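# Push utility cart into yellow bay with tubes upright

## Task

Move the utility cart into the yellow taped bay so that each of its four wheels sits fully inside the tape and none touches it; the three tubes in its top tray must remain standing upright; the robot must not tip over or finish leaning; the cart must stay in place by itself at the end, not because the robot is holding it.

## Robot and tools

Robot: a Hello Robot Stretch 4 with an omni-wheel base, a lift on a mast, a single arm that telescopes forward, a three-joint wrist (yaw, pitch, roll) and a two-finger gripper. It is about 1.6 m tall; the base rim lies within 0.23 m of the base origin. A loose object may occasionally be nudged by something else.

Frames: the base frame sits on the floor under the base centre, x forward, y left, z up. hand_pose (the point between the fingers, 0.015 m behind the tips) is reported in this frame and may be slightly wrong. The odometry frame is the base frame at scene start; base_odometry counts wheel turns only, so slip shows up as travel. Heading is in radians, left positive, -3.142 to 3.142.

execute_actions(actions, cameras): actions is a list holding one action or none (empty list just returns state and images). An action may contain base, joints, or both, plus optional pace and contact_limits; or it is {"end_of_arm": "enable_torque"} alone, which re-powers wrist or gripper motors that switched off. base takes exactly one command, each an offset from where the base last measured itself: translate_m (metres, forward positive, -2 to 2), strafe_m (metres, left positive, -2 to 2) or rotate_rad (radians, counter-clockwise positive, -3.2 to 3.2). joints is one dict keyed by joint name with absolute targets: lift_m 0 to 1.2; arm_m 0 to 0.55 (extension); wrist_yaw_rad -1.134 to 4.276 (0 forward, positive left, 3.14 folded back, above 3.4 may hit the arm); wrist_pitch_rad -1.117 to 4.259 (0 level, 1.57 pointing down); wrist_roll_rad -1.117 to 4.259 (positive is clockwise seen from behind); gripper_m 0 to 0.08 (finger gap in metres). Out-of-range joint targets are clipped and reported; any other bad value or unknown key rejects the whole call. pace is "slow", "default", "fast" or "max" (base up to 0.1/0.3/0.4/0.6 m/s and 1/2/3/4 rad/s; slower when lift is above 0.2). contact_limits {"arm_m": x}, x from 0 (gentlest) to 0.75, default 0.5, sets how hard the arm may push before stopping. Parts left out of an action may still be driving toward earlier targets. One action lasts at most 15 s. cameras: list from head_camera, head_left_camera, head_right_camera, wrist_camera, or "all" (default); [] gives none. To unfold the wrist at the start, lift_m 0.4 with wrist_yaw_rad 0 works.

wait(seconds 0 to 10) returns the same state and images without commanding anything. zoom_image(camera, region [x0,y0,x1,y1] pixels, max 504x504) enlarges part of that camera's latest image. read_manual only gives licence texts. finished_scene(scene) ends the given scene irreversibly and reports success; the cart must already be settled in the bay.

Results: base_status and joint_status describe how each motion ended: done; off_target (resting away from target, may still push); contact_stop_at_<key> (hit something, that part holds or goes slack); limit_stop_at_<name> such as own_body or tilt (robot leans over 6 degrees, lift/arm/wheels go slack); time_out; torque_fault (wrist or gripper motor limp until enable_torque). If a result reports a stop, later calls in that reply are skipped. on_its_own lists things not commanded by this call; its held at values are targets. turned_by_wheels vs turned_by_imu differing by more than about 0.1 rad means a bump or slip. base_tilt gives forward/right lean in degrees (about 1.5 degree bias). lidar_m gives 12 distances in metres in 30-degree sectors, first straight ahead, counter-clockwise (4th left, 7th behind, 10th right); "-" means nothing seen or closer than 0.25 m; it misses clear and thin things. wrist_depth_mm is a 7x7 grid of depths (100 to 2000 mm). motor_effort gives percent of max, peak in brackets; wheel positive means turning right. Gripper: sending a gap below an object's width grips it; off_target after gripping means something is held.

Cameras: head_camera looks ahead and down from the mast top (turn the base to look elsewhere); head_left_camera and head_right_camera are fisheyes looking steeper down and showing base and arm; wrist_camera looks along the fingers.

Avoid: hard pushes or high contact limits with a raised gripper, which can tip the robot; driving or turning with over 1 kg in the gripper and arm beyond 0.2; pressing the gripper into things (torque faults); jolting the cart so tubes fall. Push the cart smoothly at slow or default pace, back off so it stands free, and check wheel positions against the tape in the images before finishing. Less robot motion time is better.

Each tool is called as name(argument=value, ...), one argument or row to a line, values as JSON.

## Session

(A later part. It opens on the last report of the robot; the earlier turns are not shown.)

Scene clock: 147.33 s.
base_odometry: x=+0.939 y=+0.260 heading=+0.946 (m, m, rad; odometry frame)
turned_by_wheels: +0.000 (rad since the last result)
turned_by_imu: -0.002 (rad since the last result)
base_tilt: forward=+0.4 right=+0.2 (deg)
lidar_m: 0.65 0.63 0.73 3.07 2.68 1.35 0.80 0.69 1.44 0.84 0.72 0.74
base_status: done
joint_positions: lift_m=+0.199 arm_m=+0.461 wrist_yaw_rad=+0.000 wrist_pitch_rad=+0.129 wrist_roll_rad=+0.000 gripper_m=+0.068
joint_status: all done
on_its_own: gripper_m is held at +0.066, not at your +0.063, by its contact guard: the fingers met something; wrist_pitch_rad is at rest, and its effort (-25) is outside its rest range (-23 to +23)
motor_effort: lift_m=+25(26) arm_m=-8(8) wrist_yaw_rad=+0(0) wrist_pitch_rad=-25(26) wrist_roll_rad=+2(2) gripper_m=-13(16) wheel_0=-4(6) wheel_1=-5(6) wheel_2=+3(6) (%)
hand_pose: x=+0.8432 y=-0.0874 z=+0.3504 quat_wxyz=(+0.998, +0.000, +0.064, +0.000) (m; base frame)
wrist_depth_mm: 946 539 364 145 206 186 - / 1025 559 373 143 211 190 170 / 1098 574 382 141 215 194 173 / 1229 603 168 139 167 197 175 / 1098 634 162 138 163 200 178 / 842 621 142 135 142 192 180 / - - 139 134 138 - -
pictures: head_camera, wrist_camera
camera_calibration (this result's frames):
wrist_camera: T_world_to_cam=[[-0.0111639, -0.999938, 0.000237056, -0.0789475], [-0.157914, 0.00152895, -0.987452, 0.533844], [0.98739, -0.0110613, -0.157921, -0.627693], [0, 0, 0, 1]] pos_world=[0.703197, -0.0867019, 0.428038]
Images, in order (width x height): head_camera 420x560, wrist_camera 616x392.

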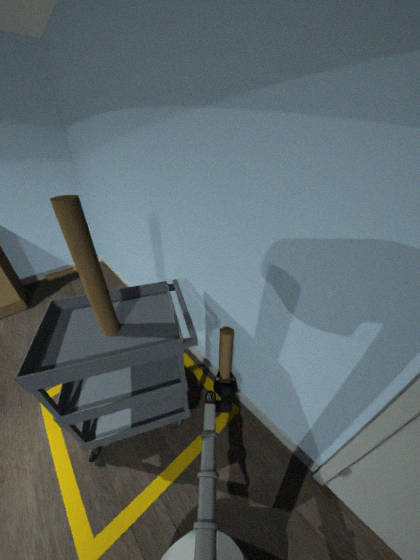

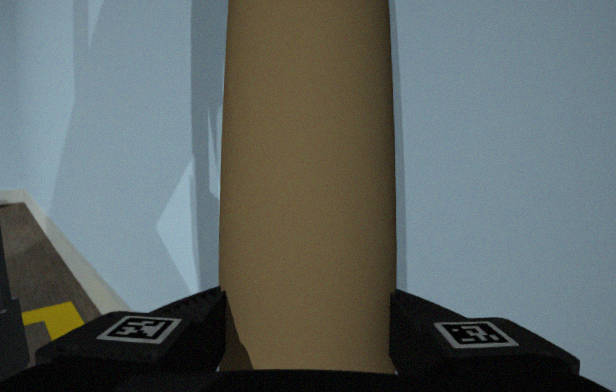

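execute_actions(
  actions=[],
)

Scene clock: 148.40 s.
base_odometry: x=+0.939 y=+0.260 heading=+0.946 (m, m, rad; odometry frame)
turned_by_wheels: +0.000 (rad since the last result)
turned_by_imu: +0.000 (rad since the last result)
base_tilt: forward=+0.3 right=+0.2 (deg)
lidar_m: 0.65 0.63 0.72 3.03 2.65 1.35 0.78 0.72 1.48 0.84 0.69 0.73
base_status: done
joint_positions: lift_m=+0.199 arm_m=+0.461 wrist_yaw_rad=+0.000 wrist_pitch_rad=+0.129 wrist_roll_rad=+0.000 gripper_m=+0.068
joint_status: all done
on_its_own: gripper_m is held at +0.066, not at your +0.063, by its contact guard: the fingers met something; wrist_pitch_rad is at rest, and its effort (-25) is outside its rest range (-23 to +23)
motor_effort: lift_m=+25(26) arm_m=-8(8) wrist_yaw_rad=+0(0) wrist_pitch_rad=-25(26) wrist_roll_rad=+2(2) gripper_m=-15(16) wheel_0=-4(6) wheel_1=-5(6) wheel_2=+3(6) (%)
hand_pose: x=+0.8432 y=-0.0874 z=+0.3504 quat_wxyz=(+0.998, +0.000, +0.064, +0.000) (m; base frame)
wrist_depth_mm: 931 544 364 145 206 186 - / 1025 554 373 143 211 190 170 / 1078 574 382 141 216 194 173 / 1182 597 168 139 166 196 175 / 1098 634 162 138 162 200 178 / 854 615 142 135 142 191 180 / - - 139 134 138 - -
pictures: head_camera, head_left_camera, head_right_camera, wrist_camera
camera_calibration (this result's frames):
wrist_camera: T_world_to_cam=[[-0.0111643, -0.999938, 0.000236971, -0.0789473], [-0.157914, 0.0015291, -0.987452, 0.533844], [0.98739, -0.0110616, -0.157921, -0.627693], [0, 0, 0, 1]] pos_world=[0.703197, -0.0867019, 0.428038]
Images, in order (width x height): head_camera 420x560, head_left_camera 420x672, head_right_camera 420x672, wrist_camera 616x392.

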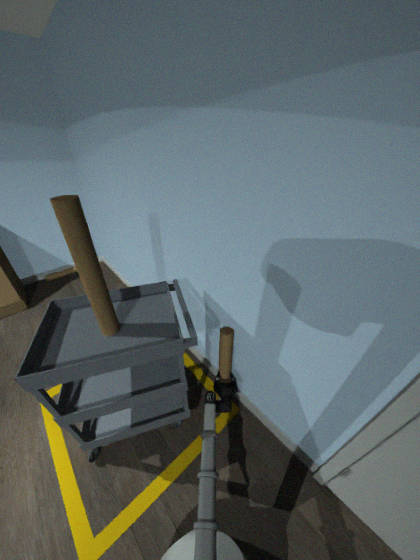

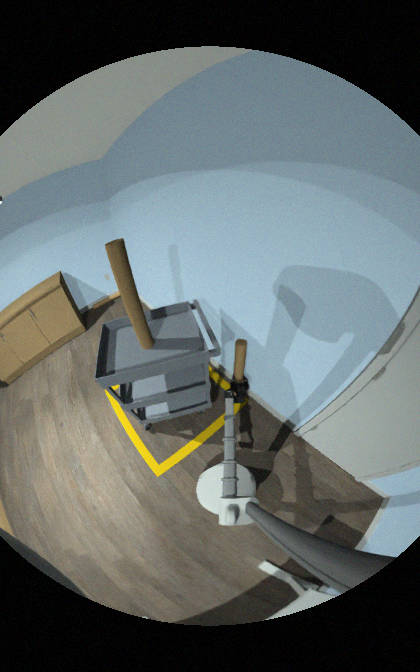

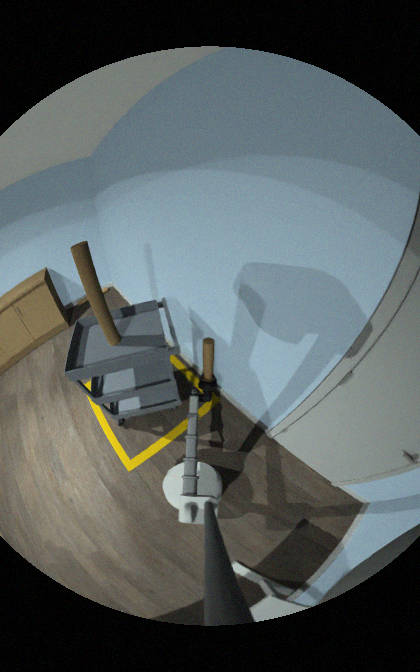

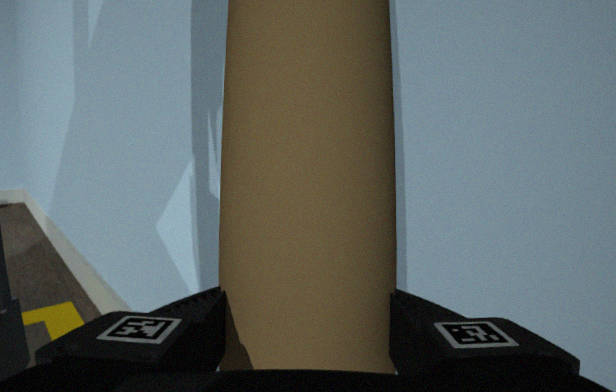

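execute_actions(
  actions=[
    {"base": {"translate_m": -0.04}, "joints": {"wrist_pitch_rad": 0.4, "lift_m": 0.23}, "pace": "slow"},
  ],
  cameras=["head_right_camera", "wrist_camera"],
)

Scene clock: 150.50 s.
base_odometry: x=+0.916 y=+0.228 heading=+0.946 (m, m, rad; odometry frame)
turned_by_wheels: +0.000 (rad since the last result)
turned_by_imu: -0.001 (rad since the last result)
base_tilt: forward=+0.3 right=+0.3 (deg)
lidar_m: 0.67 0.68 0.76 3.08 2.66 1.39 0.79 0.67 1.44 0.89 0.75 0.76
base_status: done
joint_positions: lift_m=+0.229 arm_m=+0.461 wrist_yaw_rad=+0.000 wrist_pitch_rad=+0.408 wrist_roll_rad=+0.000 gripper_m=+0.068
joint_status: all done
on_its_own: gripper_m is held at +0.066, not at your +0.063, by its contact guard: the fingers met something
motor_effort: lift_m=+25(26) arm_m=-8(8) wrist_yaw_rad=+0(1) wrist_pitch_rad=-22(23) wrist_roll_rad=+2(2) gripper_m=-14(15) wheel_0=-5(4) wheel_1=-4(8) wheel_2=+3(7) (%)
hand_pose: x=+0.8275 y=-0.0874 z=+0.3233 quat_wxyz=(+0.979, +0.000, +0.203, +0.000) (m; base frame)
wrist_depth_mm: 917 554 382 137 221 200 - / 1078 609 397 136 163 208 186 / 1205 691 161 136 160 219 194 / 960 778 158 136 158 229 202 / 661 707 158 136 159 239 211 / 564 609 142 135 142 236 220 / - - 140 135 138 - -
pictures: head_right_camera, wrist_camera
camera_calibration (this result's frames):
wrist_camera: T_world_to_cam=[[-0.0104624, -0.99994, 0.00333414, -0.0806608], [-0.423981, 0.00141629, -0.90567, 0.69832], [0.905611, -0.010889, -0.42397, -0.462791], [0, 0, 0, 1]] pos_world=[0.714339, -0.0866844, 0.436507]
Images, in order (width x height): head_right_camera 420x672, wrist_camera 616x392.

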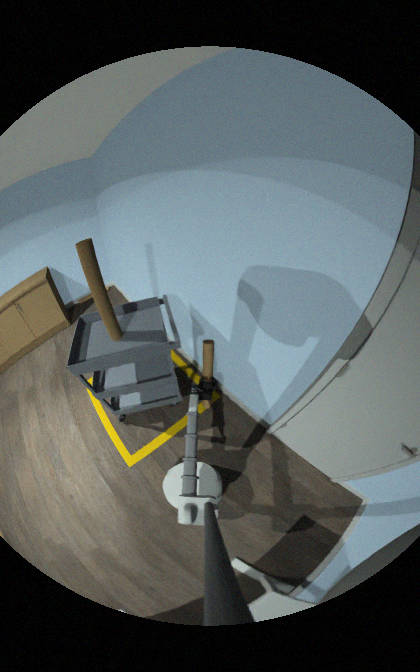

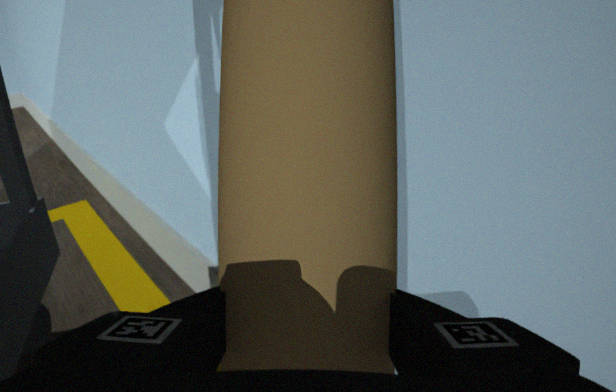

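execute_actions(
  actions=[
    {"base": {"translate_m": -0.04}, "joints": {"wrist_pitch_rad": 0.7, "lift_m": 0.25}, "pace": "slow"},
  ],
  cameras=["head_right_camera", "wrist_camera"],
)

Scene clock: 152.27 s.
base_odometry: x=+0.892 y=+0.196 heading=+0.945 (m, m, rad; odometry frame)
turned_by_wheels: +0.000 (rad since the last result)
turned_by_imu: -0.001 (rad since the last result)
base_tilt: forward=+0.4 right=+0.2 (deg)
lidar_m: 0.60 0.71 0.80 3.12 2.64 1.27 0.76 0.64 1.39 0.93 0.75 0.78
base_status: done
joint_positions: lift_m=+0.249 arm_m=+0.461 wrist_yaw_rad=+0.000 wrist_pitch_rad=+0.707 wrist_roll_rad=+0.000 gripper_m=+0.068
joint_status: all done
on_its_own: gripper_m is held at +0.066, not at your +0.063, by its contact guard: the fingers met something
motor_effort: lift_m=+25(25) arm_m=-8(8) wrist_yaw_rad=-1(2) wrist_pitch_rad=-19(21) wrist_roll_rad=+0(4) gripper_m=-14(15) wheel_0=-3(10) wheel_1=-5(7) wheel_2=+4(11) (%)
hand_pose: x=+0.7940 y=-0.0874 z=+0.2896 quat_wxyz=(+0.938, +0.000, +0.346, +0.000) (m; base frame)
wrist_depth_mm: 1138 676 452 140 208 229 - / 917 778 512 139 163 245 216 / 462 741 591 138 160 265 229 / 442 621 580 138 159 287 247 / 512 530 163 137 160 312 267 / 459 469 143 136 143 315 287 / - - 140 135 139 - -
pictures: head_right_camera, wrist_camera
camera_calibration (this result's frames):
wrist_camera: T_world_to_cam=[[-0.00904967, -0.999939, 0.0063222, -0.0828987], [-0.67176, 0.00139601, -0.740768, 0.802576], [0.740714, -0.0109507, -0.671731, -0.244087], [0, 0, 0, 1]] pos_world=[0.719187, -0.0866869, 0.431086]
Images, in order (width x height): head_right_camera 420x672, wrist_camera 616x392.

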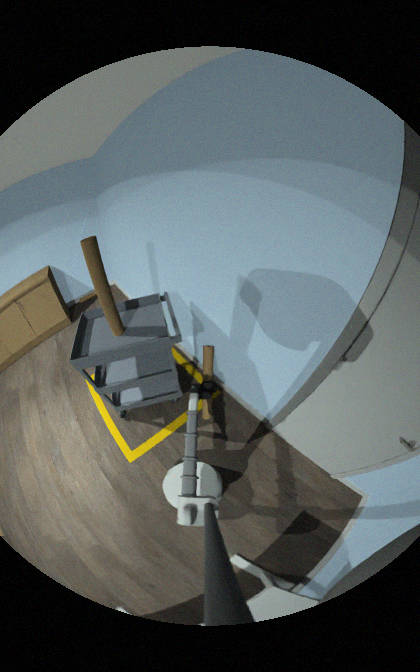

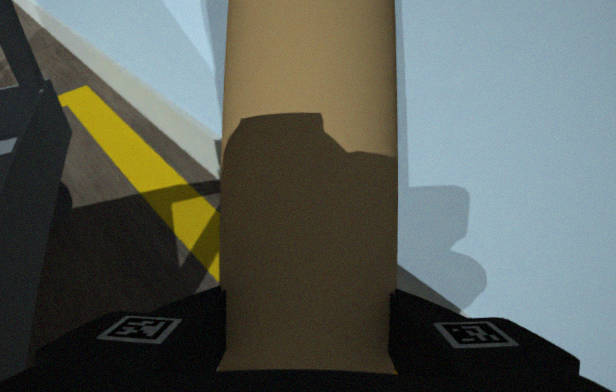

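execute_actions(
  actions=[
    {"base": {"translate_m": -0.05}, "joints": {"wrist_pitch_rad": 1.0, "lift_m": 0.24}, "pace": "slow"},
  ],
  cameras=["head_right_camera", "wrist_camera"],
)

Scene clock: 154.47 s.
base_odometry: x=+0.863 y=+0.155 heading=+0.945 (m, m, rad; odometry frame)
turned_by_wheels: +0.000 (rad since the last result)
turned_by_imu: -0.001 (rad since the last result)
base_tilt: forward=+0.3 right=+0.1 (deg)
lidar_m: 0.79 0.76 0.85 3.19 2.59 1.21 0.70 0.60 1.38 0.96 0.78 0.83
base_status: done
joint_positions: lift_m=+0.240 arm_m=+0.461 wrist_yaw_rad=+0.000 wrist_pitch_rad=+1.002 wrist_roll_rad=+0.000 gripper_m=+0.066
joint_status: all done
on_its_own: gripper_m is held at +0.066, not at your +0.063, by its contact guard: the fingers met something
motor_effort: lift_m=+17(24) arm_m=-8(8) wrist_yaw_rad=+0(1) wrist_pitch_rad=-5(18) wrist_roll_rad=+1(2) gripper_m=-1(14) wheel_0=-4(8) wheel_1=-5(7) wheel_2=+3(9) (%)
hand_pose: x=+0.7468 y=-0.0874 z=+0.2392 quat_wxyz=(+0.877, +0.000, +0.480, +0.000) (m; base frame)
wrist_depth_mm: 554 615 591 455 357 289 - / 535 554 549 496 399 317 272 / 477 500 410 488 439 353 301 / 442 452 368 452 449 384 334 / 407 413 334 415 415 404 357 / 373 384 162 384 161 379 379 / - - 149 362 135 - -
pictures: head_right_camera, wrist_camera
camera_calibration (this result's frames):
wrist_camera: T_world_to_cam=[[-0.00697, -0.999938, 0.0087339, -0.0851639], [-0.858323, 0.00150118, -0.513108, 0.818393], [0.513063, -0.0110729, -0.85828, -0.0283438], [0, 0, 0, 1]] pos_world=[0.716394, -0.0867009, 0.396341]
Images, in order (width x height): head_right_camera 420x672, wrist_camera 616x392.

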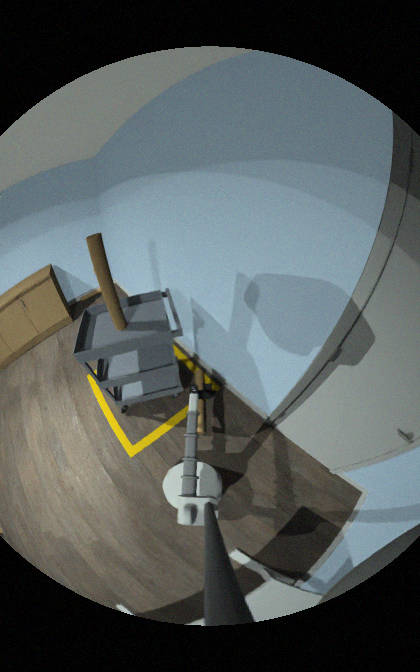

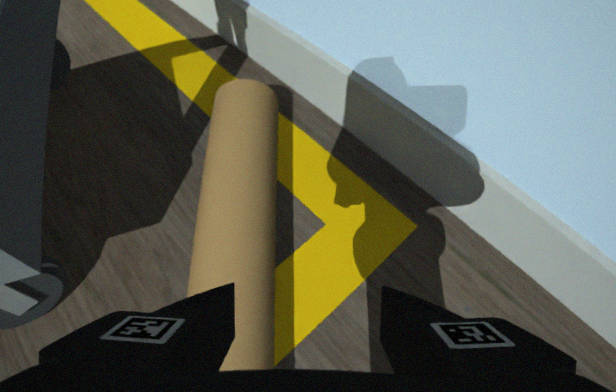

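zoom_image(
  camera="head_right_camera",
  region=[120, 300, 300, 480],
)

execute_actions(
  actions=[
    {"joints": {"wrist_pitch_rad": 1.57, "gripper_m": 0.08, "lift_m": 0.3}},
  ],
  cameras=["head_camera", "head_right_camera", "wrist_camera"],
)

Region (120, 300, 300, 480) of head_right_camera's 420x672 image, scaled by 2.800, with more detail than that image has.

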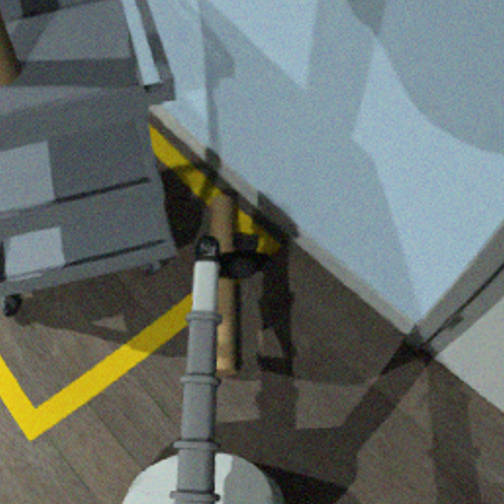

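Scene clock: 155.83 s.
base_odometry: x=+0.863 y=+0.155 heading=+0.945 (m, m, rad; odometry frame)
turned_by_wheels: +0.000 (rad since the last result)
turned_by_imu: -0.001 (rad since the last result)
base_tilt: forward=+0.3 right=+0.1 (deg)
lidar_m: 0.78 0.76 0.86 3.19 2.64 1.20 0.70 0.59 1.39 0.94 0.79 0.81
base_status: not commanded
joint_positions: lift_m=+0.300 arm_m=+0.461 wrist_yaw_rad=+0.000 wrist_pitch_rad=+1.570 wrist_roll_rad=+0.000 gripper_m=+0.080
joint_status: all done
motor_effort: lift_m=+22(23) arm_m=-8(8) wrist_yaw_rad=+0(0) wrist_pitch_rad=+2(3) wrist_roll_rad=+1(2) gripper_m=+4(6) wheel_0=-5(4) wheel_1=-5(4) wheel_2=+3(3) (%)
hand_pose: x=+0.6325 y=-0.0874 z=+0.2652 quat_wxyz=(+0.707, +0.000, +0.707, +0.000) (m; base frame)
wrist_depth_mm: 379 404 349 402 402 402 362 / 379 404 349 402 404 404 402 / 407 407 349 404 404 404 404 / 407 410 351 410 407 407 404 / 410 410 349 410 410 407 407 / 413 336 347 410 407 410 410 / - - 345 413 289 - -
pictures: head_camera, head_right_camera, wrist_camera
camera_calibration (this result's frames):
wrist_camera: T_world_to_cam=[[-0.00136487, -0.999937, 0.0111523, -0.0903832], [-0.99958, 0.00168718, 0.0289432, 0.679203], [-0.0289602, -0.0111081, -0.999519, 0.432924], [0, 0, 0, 1]] pos_world=[0.691332, -0.0867145, 0.414065]
Images, in order (width x height): head_camera 420x560, head_right_camera 420x672, wrist_camera 616x392.

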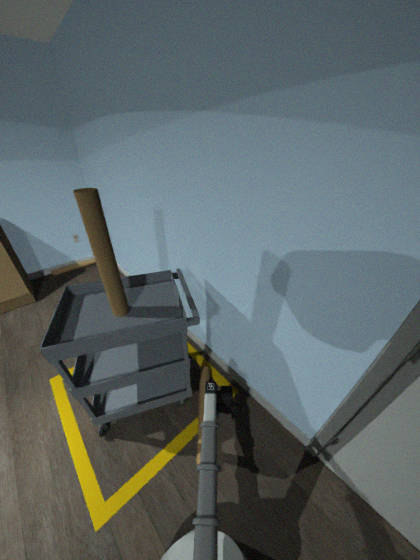

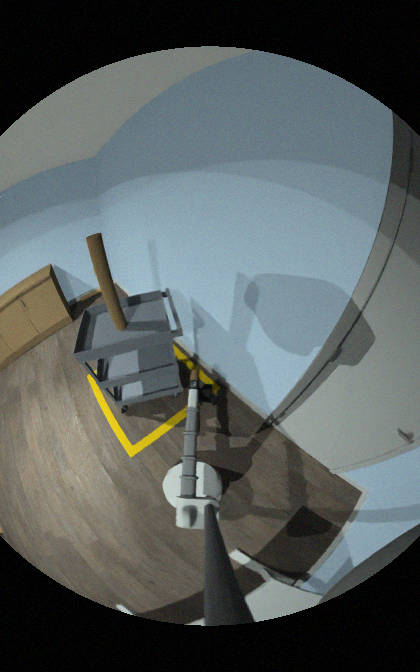

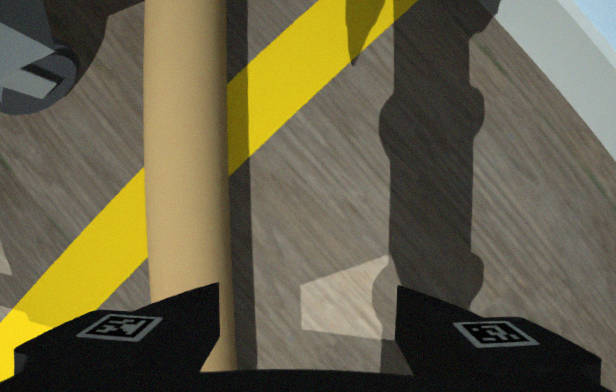

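execute_actions(
  actions=[],
  cameras=["head_left_camera", "wrist_camera"],
)

Scene clock: 156.63 s.
base_odometry: x=+0.863 y=+0.155 heading=+0.945 (m, m, rad; odometry frame)
turned_by_wheels: +0.000 (rad since the last result)
turned_by_imu: +0.000 (rad since the last result)
base_tilt: forward=+0.3 right=+0.1 (deg)
lidar_m: 0.77 0.75 0.88 3.19 2.63 1.18 0.69 0.61 1.40 0.95 0.79 0.82
base_status: not commanded
joint_positions: lift_m=+0.300 arm_m=+0.461 wrist_yaw_rad=+0.000 wrist_pitch_rad=+1.570 wrist_roll_rad=+0.000 gripper_m=+0.080
joint_status: all done
motor_effort: lift_m=+23(23) arm_m=-8(8) wrist_yaw_rad=+0(0) wrist_pitch_rad=+1(3) wrist_roll_rad=+1(2) gripper_m=+4(6) wheel_0=-4(4) wheel_1=-5(4) wheel_2=+3(3) (%)
hand_pose: x=+0.6325 y=-0.0874 z=+0.2652 quat_wxyz=(+0.707, +0.000, +0.707, +0.000) (m; base frame)
wrist_depth_mm: 384 402 351 402 402 399 359 / 379 404 353 404 404 402 402 / 407 407 353 404 404 404 404 / 410 407 351 410 407 407 407 / 410 410 351 410 407 410 407 / 410 334 349 410 413 410 410 / - - 347 413 289 - -
pictures: head_left_camera, wrist_camera
camera_calibration (this result's frames):
wrist_camera: T_world_to_cam=[[-0.00136481, -0.999937, 0.0111523, -0.0903832], [-0.99958, 0.00168713, 0.0289431, 0.679203], [-0.0289601, -0.0111081, -0.999519, 0.432924], [0, 0, 0, 1]] pos_world=[0.691332, -0.0867145, 0.414065]
Images, in order (width x height): head_left_camera 420x672, wrist_camera 616x392.

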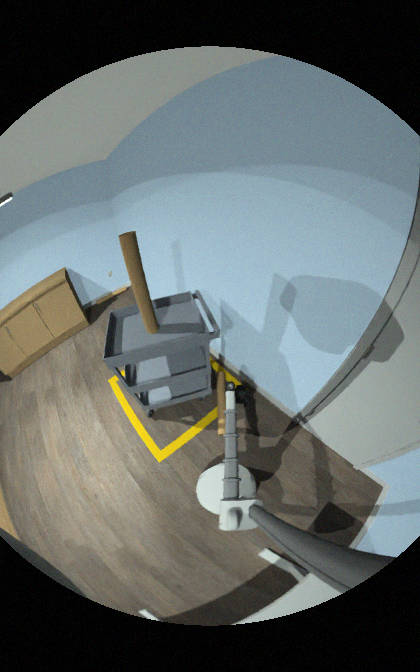

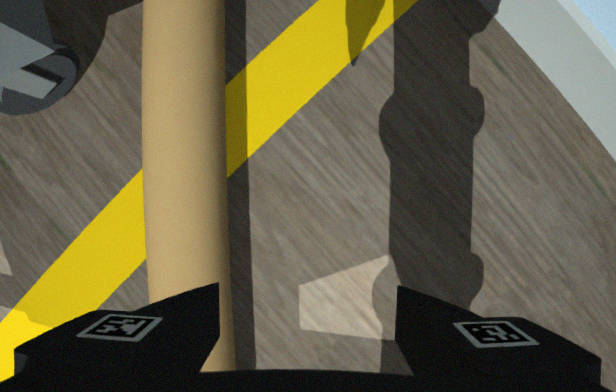

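execute_actions(
  actions=[
    {"base": {"strafe_m": -0.055}, "joints": {"wrist_yaw_rad": 3.14}},
  ],
  cameras=["head_left_camera", "wrist_camera"],
)

Scene clock: 160.27 s.
base_odometry: x=+0.908 y=+0.123 heading=+0.945 (m, m, rad; odometry frame)
turned_by_wheels: +0.000 (rad since the last result)
turned_by_imu: -0.001 (rad since the last result)
base_tilt: forward=+0.3 right=+0.1 (deg)
lidar_m: 0.79 0.77 0.89 3.20 2.68 1.18 0.65 0.54 1.32 0.90 0.75 0.78
base_status: done
joint_positions: lift_m=+0.300 arm_m=+0.461 wrist_yaw_rad=+3.140 wrist_pitch_rad=+1.570 wrist_roll_rad=+0.000 gripper_m=+0.080
joint_status: all done
motor_effort: lift_m=+22(23) arm_m=-7(8) wrist_yaw_rad=+1(8) wrist_pitch_rad=+0(0) wrist_roll_rad=+1(1) gripper_m=+3(4) wheel_0=+3(12) wheel_1=-1(10) wheel_2=+0(1) (%)
hand_pose: x=+0.6323 y=+0.0874 z=+0.2652 quat_wxyz=(+0.001, -0.707, +0.001, +0.707) (m; base frame)
wrist_depth_mm: 407 404 407 407 404 407 404 / 410 407 407 330 407 404 404 / 410 407 407 332 404 404 404 / 410 407 410 332 407 410 404 / 413 410 410 332 410 407 410 / 413 410 410 332 407 407 410 / - - 413 332 289 - -
pictures: head_left_camera, wrist_camera
camera_calibration (this result's frames):
wrist_camera: T_world_to_cam=[[0.00341483, 0.999932, 0.0111525, -0.0934052], [0.999565, -0.00373999, 0.0292663, -0.584871], [0.029306, 0.0110477, -0.999509, 0.396082], [0, 0, 0, 1]] pos_world=[0.573328, 0.0868356, 0.414046]
Images, in order (width x height): head_left_camera 420x672, wrist_camera 616x392.

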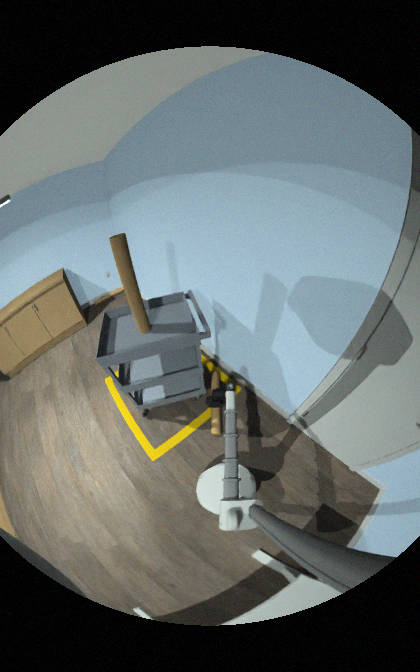

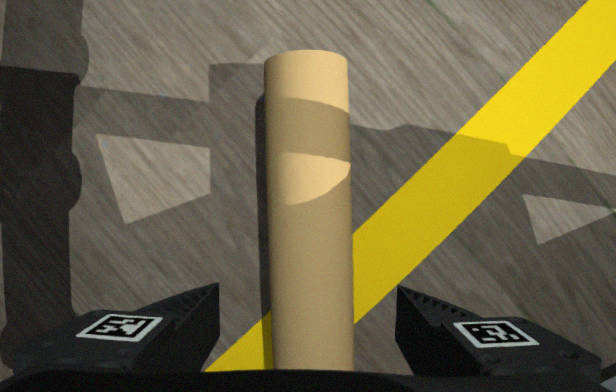

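execute_actions(
  actions=[
    {"base": {"strafe_m": 0.004}, "joints": {"arm_m": 0.549, "lift_m": 0.15, "wrist_yaw_rad": 3.16}},
  ],
  cameras=["head_left_camera", "wrist_camera"],
)

Scene clock: 162.43 s.
base_odometry: x=+0.904 y=+0.126 heading=+0.945 (m, m, rad; odometry frame)
turned_by_wheels: +0.000 (rad since the last result)
turned_by_imu: -0.001 (rad since the last result)
base_tilt: forward=+0.3 right=+0.2 (deg)
lidar_m: 0.78 0.76 0.87 3.21 2.66 1.17 0.67 0.57 1.35 0.90 0.77 0.79
base_status: done
joint_positions: lift_m=+0.150 arm_m=+0.548 wrist_yaw_rad=+3.160 wrist_pitch_rad=+1.570 wrist_roll_rad=+0.000 gripper_m=+0.080
joint_status: all done
motor_effort: lift_m=+14(21) arm_m=+8(8) wrist_yaw_rad=+0(2) wrist_pitch_rad=-1(0) wrist_roll_rad=+0(2) gripper_m=+3(3) wheel_0=+1(10) wheel_1=-2(10) wheel_2=+0(0) (%)
hand_pose: x=+0.7168 y=+0.0874 z=+0.1159 quat_wxyz=(-0.006, -0.707, -0.006, +0.707) (m; base frame)
wrist_depth_mm: 258 258 258 179 257 257 - / 259 259 258 178 258 257 257 / 260 259 259 179 258 259 259 / 260 259 260 180 259 259 258 / 262 262 260 180 259 259 259 / 263 262 189 181 187 260 260 / - - 190 181 175 - -
pictures: head_left_camera, wrist_camera
camera_calibration (this result's frames):
wrist_camera: T_world_to_cam=[[-0.0168435, 0.999796, 0.0111527, -0.0774794], [0.999431, 0.0165093, 0.0294155, -0.666658], [0.0292253, 0.0116418, -0.999505, 0.244378], [0, 0, 0, 1]] pos_world=[0.657831, 0.0856246, 0.264731]
Images, in order (width x height): head_left_camera 420x672, wrist_camera 616x392.

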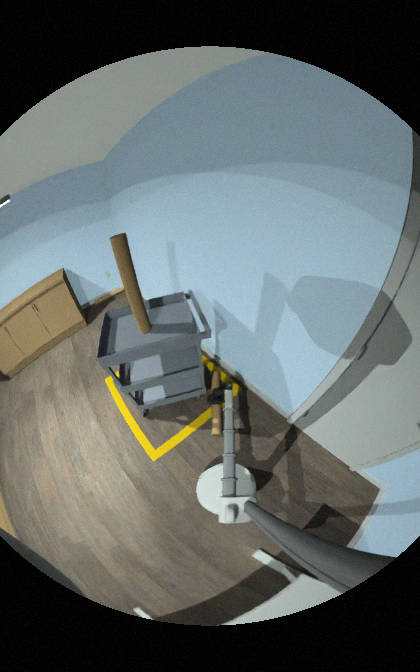

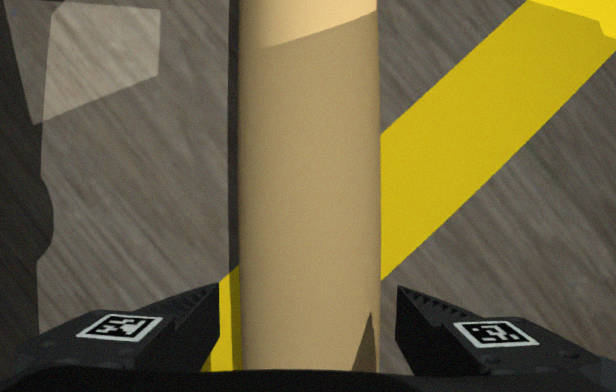

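execute_actions(
  actions=[
    {"joints": {"lift_m": 0.085}, "pace": "slow"},
  ],
  cameras=["wrist_camera"],
)

Scene clock: 164.07 s.
base_odometry: x=+0.904 y=+0.126 heading=+0.945 (m, m, rad; odometry frame)
turned_by_wheels: +0.000 (rad since the last result)
turned_by_imu: -0.001 (rad since the last result)
base_tilt: forward=+0.3 right=+0.1 (deg)
lidar_m: 0.79 0.78 0.90 3.22 2.63 1.17 0.66 0.57 1.35 0.90 0.75 0.78
base_status: not commanded
joint_positions: lift_m=+0.094 arm_m=+0.548 wrist_yaw_rad=+3.161 wrist_pitch_rad=+1.570 wrist_roll_rad=+0.000 gripper_m=+0.080
joint_status: lift_m contact_stop (moved -0.056 of -0.065)
on_its_own: lift_m is slack since a contact_stop (your +0.085 is given up)
motor_effort: lift_m=+15(16) arm_m=+8(8) wrist_yaw_rad=-2(6) wrist_pitch_rad=-1(16) wrist_roll_rad=+4(3) gripper_m=+4(3) wheel_0=+2(1) wheel_1=-2(2) wheel_2=+0(0) (%)
hand_pose: x=+0.7167 y=+0.0874 z=+0.0596 quat_wxyz=(-0.007, -0.707, -0.007, +0.707) (m; base frame)
wrist_depth_mm: 206 206 142 125 146 205 - / 207 207 142 126 145 206 205 / 208 208 142 126 145 207 206 / 208 209 143 127 145 207 207 / 209 210 144 127 146 208 209 / 211 210 138 128 138 209 - / - - 135 128 135 - -
pictures: wrist_camera
camera_calibration (this result's frames):
wrist_camera: T_world_to_cam=[[-0.0182738, 0.999771, 0.0111532, -0.075824], [0.999402, 0.0179372, 0.0295697, -0.665083], [0.0293628, 0.0116869, -0.9995, 0.188014], [0, 0, 0, 1]] pos_world=[0.657779, 0.085539, 0.208432]
Images, in order (width x height): wrist_camera 616x392.

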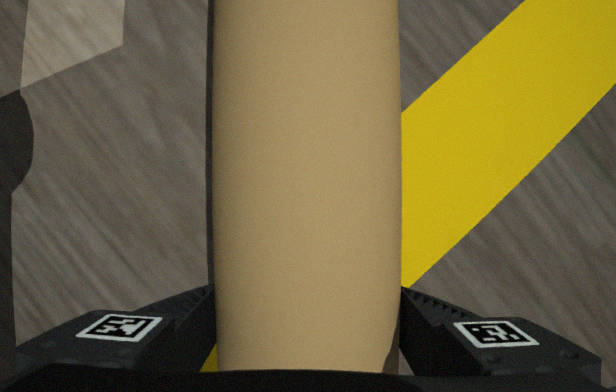

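execute_actions(
  actions=[
    {"joints": {"lift_m": 0.082}, "pace": "slow"},
  ],
  cameras=["wrist_camera"],
)

Scene clock: 165.03 s.
base_odometry: x=+0.904 y=+0.126 heading=+0.945 (m, m, rad; odometry frame)
turned_by_wheels: +0.000 (rad since the last result)
turned_by_imu: +0.000 (rad since the last result)
base_tilt: forward=+0.3 right=+0.2 (deg)
lidar_m: 0.79 0.77 0.88 3.20 2.67 1.15 0.67 0.58 1.35 0.90 0.74 0.79
base_status: not commanded
joint_positions: lift_m=+0.094 arm_m=+0.548 wrist_yaw_rad=+3.161 wrist_pitch_rad=+1.571 wrist_roll_rad=-0.001 gripper_m=+0.080
joint_status: lift_m contact_stop (moved +0.000 of -0.012)
on_its_own: lift_m is slack since a contact_stop (your +0.082 is given up)
motor_effort: lift_m=+16(16) arm_m=+7(8) wrist_yaw_rad=-3(9) wrist_pitch_rad=-3(22) wrist_roll_rad=+4(2) gripper_m=+2(2) wheel_0=+1(1) wheel_1=-2(2) wheel_2=+0(1) (%)
hand_pose: x=+0.7169 y=+0.0874 z=+0.0592 quat_wxyz=(-0.007, -0.707, -0.007, +0.707) (m; base frame)
wrist_depth_mm: 206 205 142 125 145 204 - / 206 206 141 125 143 206 204 / 208 207 142 126 143 206 206 / 208 208 142 126 143 207 207 / 209 209 143 127 144 208 208 / 209 209 137 127 138 209 - / - - 134 128 134 - -
pictures: wrist_camera
camera_calibration (this result's frames):
wrist_camera: T_world_to_cam=[[-0.0192768, 0.999752, 0.0111537, -0.0750985], [0.999356, 0.0189289, 0.0304957, -0.66539], [0.030277, 0.0117344, -0.999473, 0.186969], [0, 0, 0, 1]] pos_world=[0.657852, 0.085481, 0.208]
Images, in order (width x height): wrist_camera 616x392.

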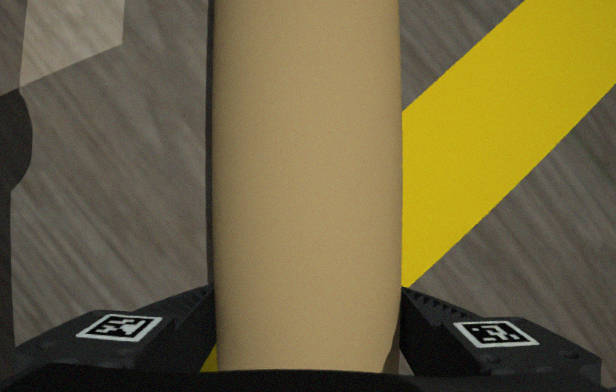

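execute_actions(
  actions=[
    {"joints": {"lift_m": 0.08}},
  ],
  cameras=["wrist_camera"],
)

Scene clock: 166.23 s.
base_odometry: x=+0.904 y=+0.125 heading=+0.945 (m, m, rad; odometry frame)
turned_by_wheels: +0.000 (rad since the last result)
turned_by_imu: -0.001 (rad since the last result)
base_tilt: forward=+0.3 right=+0.2 (deg)
lidar_m: 0.79 0.77 0.88 3.21 2.64 1.18 0.63 0.58 1.33 0.90 0.75 0.78
base_status: not commanded
joint_positions: lift_m=+0.093 arm_m=+0.548 wrist_yaw_rad=+3.161 wrist_pitch_rad=+1.572 wrist_roll_rad=-0.001 gripper_m=+0.080
joint_status: lift_m contact_stop (moved +0.000 of -0.014)
on_its_own: lift_m is slack since a contact_stop (your +0.080 is given up)
motor_effort: lift_m=+17(17) arm_m=+7(8) wrist_yaw_rad=-2(10) wrist_pitch_rad=-6(25) wrist_roll_rad=+3(4) gripper_m=+3(4) wheel_0=+1(1) wheel_1=-1(2) wheel_2=-1(1) (%)
hand_pose: x=+0.7172 y=+0.0874 z=+0.0589 quat_wxyz=(-0.007, -0.708, -0.007, +0.707) (m; base frame)
wrist_depth_mm: 205 205 141 124 143 204 - / 206 206 140 125 143 204 204 / 206 206 141 125 142 206 206 / 207 207 141 126 143 206 206 / 208 208 143 126 144 207 208 / 209 209 136 127 137 208 - / - - 133 127 133 - -
pictures: wrist_camera
camera_calibration (this result's frames):
wrist_camera: T_world_to_cam=[[-0.0190071, 0.999757, 0.0111539, -0.0752882], [0.999335, 0.0186494, 0.0313487, -0.66564], [0.0311331, 0.0117423, -0.999446, 0.18605], [0, 0, 0, 1]] pos_world=[0.657974, 0.085499, 0.207654]
Images, in order (width x height): wrist_camera 616x392.

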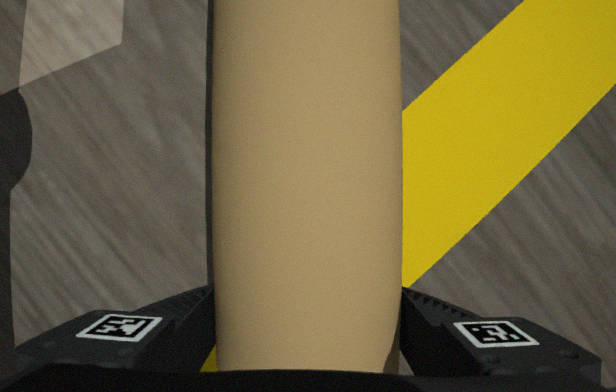

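execute_actions(
  actions=[
    {"joints": {"gripper_m": 0.065}},
  ],
  cameras=["wrist_camera"],
)

Scene clock: 167.03 s.
base_odometry: x=+0.904 y=+0.125 heading=+0.945 (m, m, rad; odometry frame)
turned_by_wheels: +0.000 (rad since the last result)
turned_by_imu: +0.000 (rad since the last result)
base_tilt: forward=+0.4 right=+0.2 (deg)
lidar_m: 0.78 0.79 0.88 3.20 2.64 1.18 0.65 0.57 1.35 0.91 0.74 0.75
base_status: not commanded
joint_positions: lift_m=+0.094 arm_m=+0.548 wrist_yaw_rad=+3.160 wrist_pitch_rad=+1.572 wrist_roll_rad=-0.001 gripper_m=+0.078
joint_status: gripper_m off_target (ended at +0.078, target +0.065)
on_its_own: gripper_m is held at +0.076, not at your +0.065, by its contact guard: the fingers met something; lift_m is slack since a contact_stop (your +0.080 is given up)
motor_effort: lift_m=+18(18) arm_m=+7(7) wrist_yaw_rad=-2(2) wrist_pitch_rad=-6(7) wrist_roll_rad=+3(3) gripper_m=-26(27) wheel_0=+1(1) wheel_1=-1(1) wheel_2=-1(1) (%)
hand_pose: x=+0.7173 y=+0.0874 z=+0.0597 quat_wxyz=(-0.007, -0.708, -0.007, +0.707) (m; base frame)
wrist_depth_mm: 205 205 141 124 144 204 - / 206 206 141 125 143 205 205 / 206 206 141 125 143 206 206 / 208 207 142 126 143 206 207 / 208 208 143 126 144 208 208 / 209 209 137 127 137 208 - / - - 133 127 134 - -
pictures: wrist_camera
camera_calibration (this result's frames):
wrist_camera: T_world_to_cam=[[-0.0186789, 0.999763, 0.0111539, -0.0755321], [0.999334, 0.0183188, 0.031564, -0.665735], [0.0313523, 0.0117361, -0.999439, 0.186637], [0, 0, 0, 1]] pos_world=[0.658029, 0.0855193, 0.208388]
Images, in order (width x height): wrist_camera 616x392.

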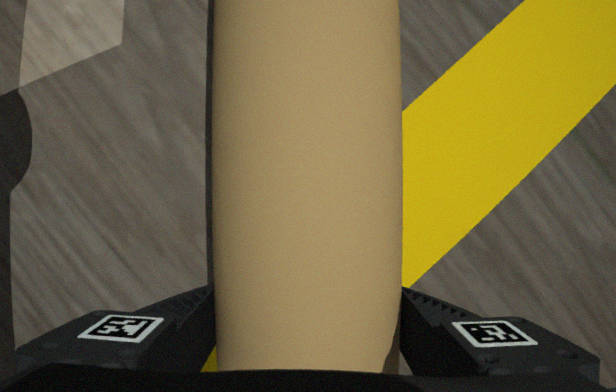

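execute_actions(
  actions=[
    {"joints": {"lift_m": 0.15}, "pace": "slow"},
  ],
  cameras=["head_left_camera", "wrist_camera"],
)

Scene clock: 168.57 s.
base_odometry: x=+0.904 y=+0.125 heading=+0.945 (m, m, rad; odometry frame)
turned_by_wheels: +0.000 (rad since the last result)
turned_by_imu: -0.001 (rad since the last result)
base_tilt: forward=+0.3 right=+0.2 (deg)
lidar_m: 0.45 0.77 0.89 3.21 2.64 1.15 0.65 0.57 1.34 0.91 0.75 0.76
base_status: not commanded
joint_positions: lift_m=+0.149 arm_m=+0.548 wrist_yaw_rad=+3.160 wrist_pitch_rad=+1.569 wrist_roll_rad=+0.000 gripper_m=+0.078
joint_status: all done
on_its_own: gripper_m is held at +0.076, not at your +0.065, by its contact guard: the fingers met something
motor_effort: lift_m=+25(26) arm_m=+7(7) wrist_yaw_rad=+0(1) wrist_pitch_rad=+2(7) wrist_roll_rad=+0(3) gripper_m=-25(26) wheel_0=+1(1) wheel_1=-1(1) wheel_2=-1(1) (%)
hand_pose: x=+0.7167 y=+0.0874 z=+0.1150 quat_wxyz=(-0.007, -0.707, -0.007, +0.708) (m; base frame)
wrist_depth_mm: 257 257 133 118 134 255 - / 258 257 134 120 135 256 255 / 258 258 136 122 136 256 256 / 258 258 138 123 138 257 256 / 259 259 141 124 141 258 257 / 259 259 136 126 136 258 258 / - - 134 127 134 - -
pictures: head_left_camera, wrist_camera
camera_calibration (this result's frames):
wrist_camera: T_world_to_cam=[[-0.0173732, 0.999787, 0.011152, -0.0770865], [0.999447, 0.0170487, 0.0285618, -0.666505], [0.0283656, 0.011642, -0.99953, 0.244094], [0, 0, 0, 1]] pos_world=[0.657873, 0.0855914, 0.263876]
Images, in order (width x height): head_left_camera 420x672, wrist_camera 616x392.

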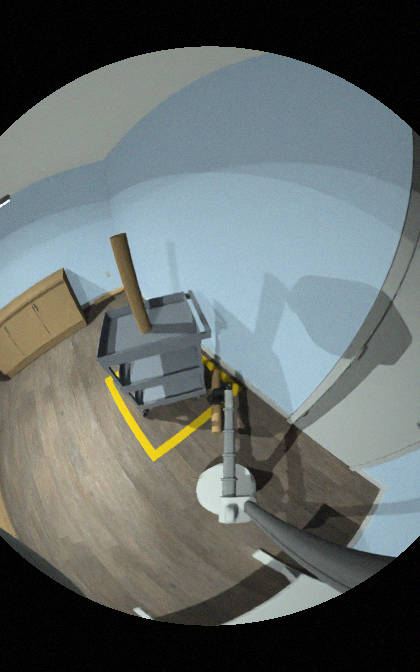

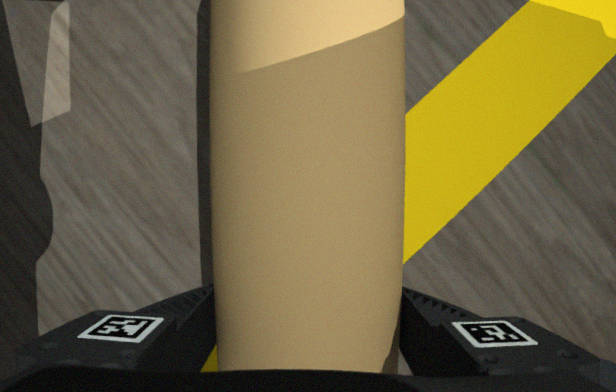

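execute_actions(
  actions=[
    {"base": {"translate_m": -0.12}, "joints": {"arm_m": 0.3, "lift_m": 0.5}},
  ],
  cameras=["head_left_camera", "wrist_camera"],
)

Scene clock: 174.27 s.
base_odometry: x=+0.834 y=+0.028 heading=+0.944 (m, m, rad; odometry frame)
turned_by_wheels: +0.000 (rad since the last result)
turned_by_imu: -0.002 (rad since the last result)
base_tilt: forward=+0.3 right=+0.2 (deg)
lidar_m: 0.25 0.25 1.00 3.29 2.56 1.00 0.55 0.47 1.28 0.97 0.85 0.83
base_status: done
joint_positions: lift_m=+0.499 arm_m=+0.301 wrist_yaw_rad=+3.160 wrist_pitch_rad=+1.569 wrist_roll_rad=+0.000 gripper_m=+0.078
joint_status: all done
on_its_own: gripper_m is held at +0.076, not at your +0.065, by its contact guard: the fingers met something
motor_effort: lift_m=+25(27) arm_m=-8(9) wrist_yaw_rad=-1(2) wrist_pitch_rad=+2(5) wrist_roll_rad=+0(0) gripper_m=-27(26) wheel_0=-4(10) wheel_1=-4(9) wheel_2=+1(7) (%)
hand_pose: x=+0.4704 y=+0.0874 z=+0.4650 quat_wxyz=(-0.007, -0.707, -0.007, +0.708) (m; base frame)
wrist_depth_mm: 603 603 133 119 134 603 597 / 603 609 135 120 135 597 603 / 603 603 136 122 137 603 597 / 609 609 138 123 139 603 603 / 609 609 141 125 141 609 603 / 609 609 136 126 136 603 609 / - - 134 127 134 - -
pictures: head_left_camera, wrist_camera
camera_calibration (this result's frames):
wrist_camera: T_world_to_cam=[[-0.0172523, 0.999789, 0.0111515, -0.0853253], [0.999453, 0.0169294, 0.0284233, -0.430263], [0.0282286, 0.0116358, -0.999534, 0.601011], [0, 0, 0, 1]] pos_world=[0.41159, 0.0855982, 0.613912]
Images, in order (width x height): head_left_camera 420x672, wrist_camera 616x392.

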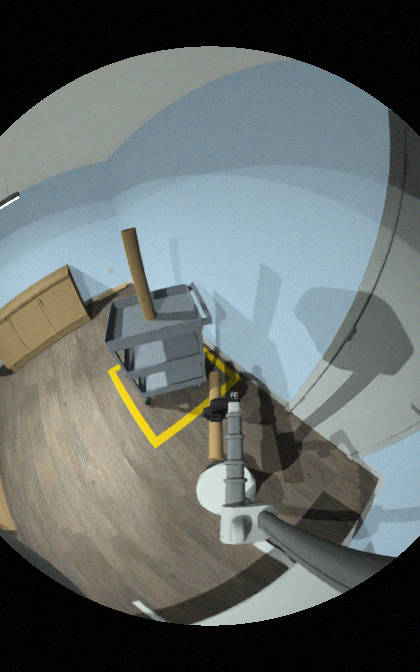

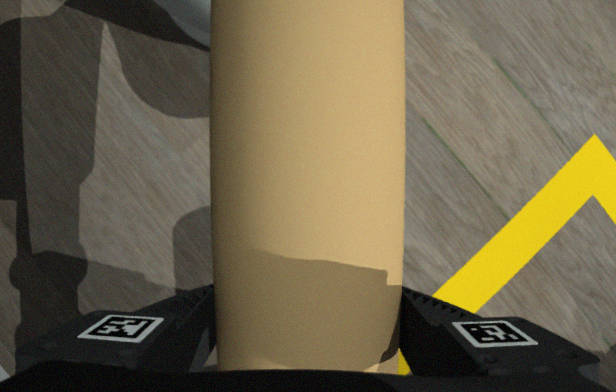

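execute_actions(
  actions=[
    {"joints": {"wrist_yaw_rad": 0.0, "lift_m": 0.62}},
  ],
  cameras=["head_left_camera", "wrist_camera"],
)

Scene clock: 176.87 s.
base_odometry: x=+0.834 y=+0.028 heading=+0.944 (m, m, rad; odometry frame)
turned_by_wheels: +0.000 (rad since the last result)
turned_by_imu: -0.001 (rad since the last result)
base_tilt: forward=+0.4 right=+0.2 (deg)
lidar_m: 0.25 0.89 1.02 3.28 2.59 0.99 0.55 0.47 1.27 0.98 0.85 0.25
base_status: not commanded
joint_positions: lift_m=+0.619 arm_m=+0.301 wrist_yaw_rad=+0.000 wrist_pitch_rad=+1.569 wrist_roll_rad=+0.000 gripper_m=+0.078
joint_status: all done
on_its_own: gripper_m is held at +0.076, not at your +0.065, by its contact guard: the fingers met something
motor_effort: lift_m=+25(26) arm_m=-8(8) wrist_yaw_rad=-1(6) wrist_pitch_rad=+2(3) wrist_roll_rad=-1(1) gripper_m=-26(27) wheel_0=-3(4) wheel_1=-3(4) wheel_2=+1(1) (%)
hand_pose: x=+0.4726 y=-0.0874 z=+0.5850 quat_wxyz=(+0.708, +0.000, +0.707, +0.000) (m; base frame)
wrist_depth_mm: 715 715 134 119 134 683 574 / 723 715 135 120 135 715 627 / 715 723 136 122 137 715 715 / 723 732 138 123 139 715 715 / 732 732 141 125 141 723 723 / 732 732 136 126 136 723 732 / - - 134 127 134 - -
pictures: head_left_camera, wrist_camera
camera_calibration (this result's frames):
wrist_camera: T_world_to_cam=[[-0.0013272, -0.999937, 0.0111513, -0.0941851], [-0.999587, 0.00164652, 0.0286745, 0.510308], [-0.0286911, -0.0111087, -0.999527, 0.747831], [0, 0, 0, 1]] pos_world=[0.531429, -0.086712, 0.733895]
Images, in order (width x height): head_left_camera 420x672, wrist_camera 616x392.

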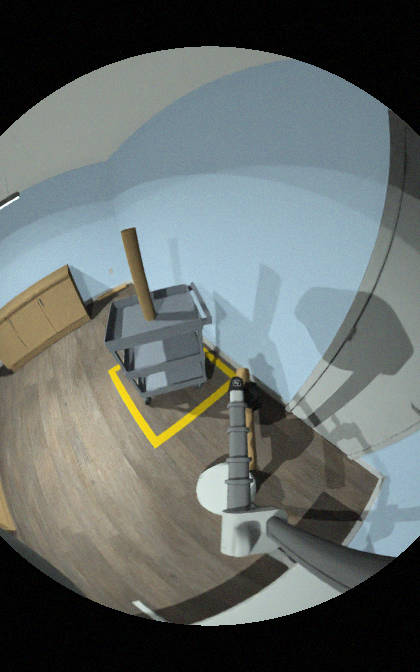

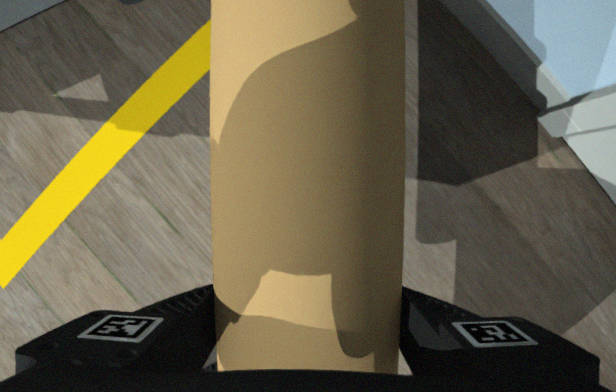

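execute_actions(
  actions=[
    {"joints": {"wrist_pitch_rad": 0.05, "lift_m": 1.1}},
  ],
  cameras=["head_camera", "head_left_camera", "wrist_camera"],
)

Scene clock: 180.23 s.
base_odometry: x=+0.834 y=+0.028 heading=+0.944 (m, m, rad; odometry frame)
turned_by_wheels: +0.000 (rad since the last result)
turned_by_imu: -0.001 (rad since the last result)
base_tilt: forward=+0.3 right=+0.1 (deg)
lidar_m: 0.64 0.87 1.01 3.26 2.59 0.99 0.56 0.48 1.26 0.99 0.84 0.86
base_status: not commanded
joint_positions: lift_m=+1.099 arm_m=+0.301 wrist_yaw_rad=+0.000 wrist_pitch_rad=+0.059 wrist_roll_rad=+0.000 gripper_m=+0.078
joint_status: all done
on_its_own: gripper_m is held at +0.076, not at your +0.065, by its contact guard: the fingers met something; wrist_pitch_rad is at rest, and its effort (-24) is outside its rest range (-23 to +23)
motor_effort: lift_m=+25(26) arm_m=-8(8) wrist_yaw_rad=+0(1) wrist_pitch_rad=-24(30) wrist_roll_rad=-1(1) gripper_m=-27(27) wheel_0=-3(4) wheel_1=-4(4) wheel_2=+1(1) (%)
hand_pose: x=+0.6846 y=-0.0874 z=+1.2652 quat_wxyz=(+1.000, +0.000, +0.029, +0.000) (m; base frame)
wrist_depth_mm: - 1255 135 120 135 421 370 / - 1255 136 121 135 424 375 / - 1281 137 122 137 430 379 / - 1336 139 123 139 433 382 / - 1336 141 125 141 439 387 / - 1182 136 126 136 407 387 / - - 134 128 134 - -
pictures: head_camera, head_left_camera, wrist_camera
camera_calibration (this result's frames):
wrist_camera: T_world_to_cam=[[-0.0111494, -0.999937, -0.000928662, -0.0794649], [-0.0884516, 0.00191132, -0.996079, 1.37554], [0.996018, -0.0110235, -0.0884674, -0.420354], [0, 0, 0, 1]] pos_world=[0.539463, -0.0867229, 1.33289]
Images, in order (width x height): head_camera 420x560, head_left_camera 420x672, wrist_camera 616x392.

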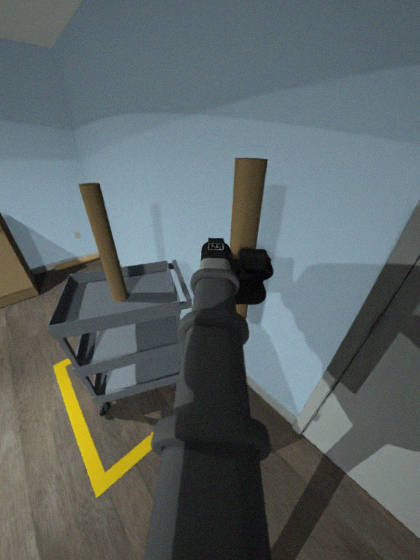

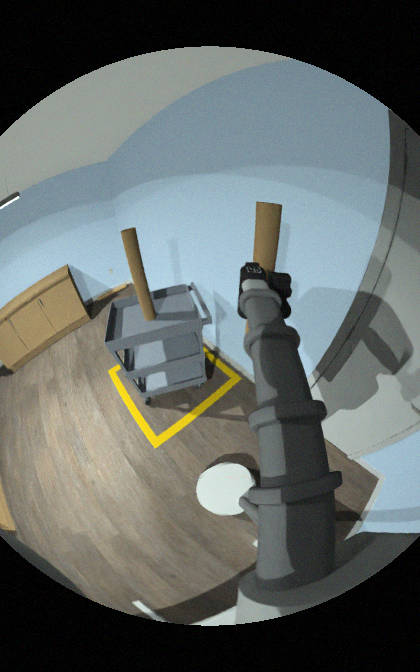

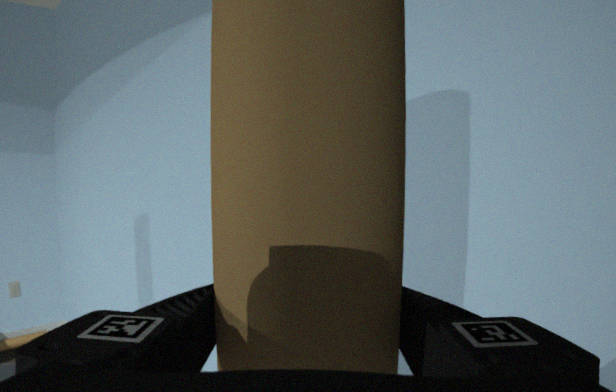

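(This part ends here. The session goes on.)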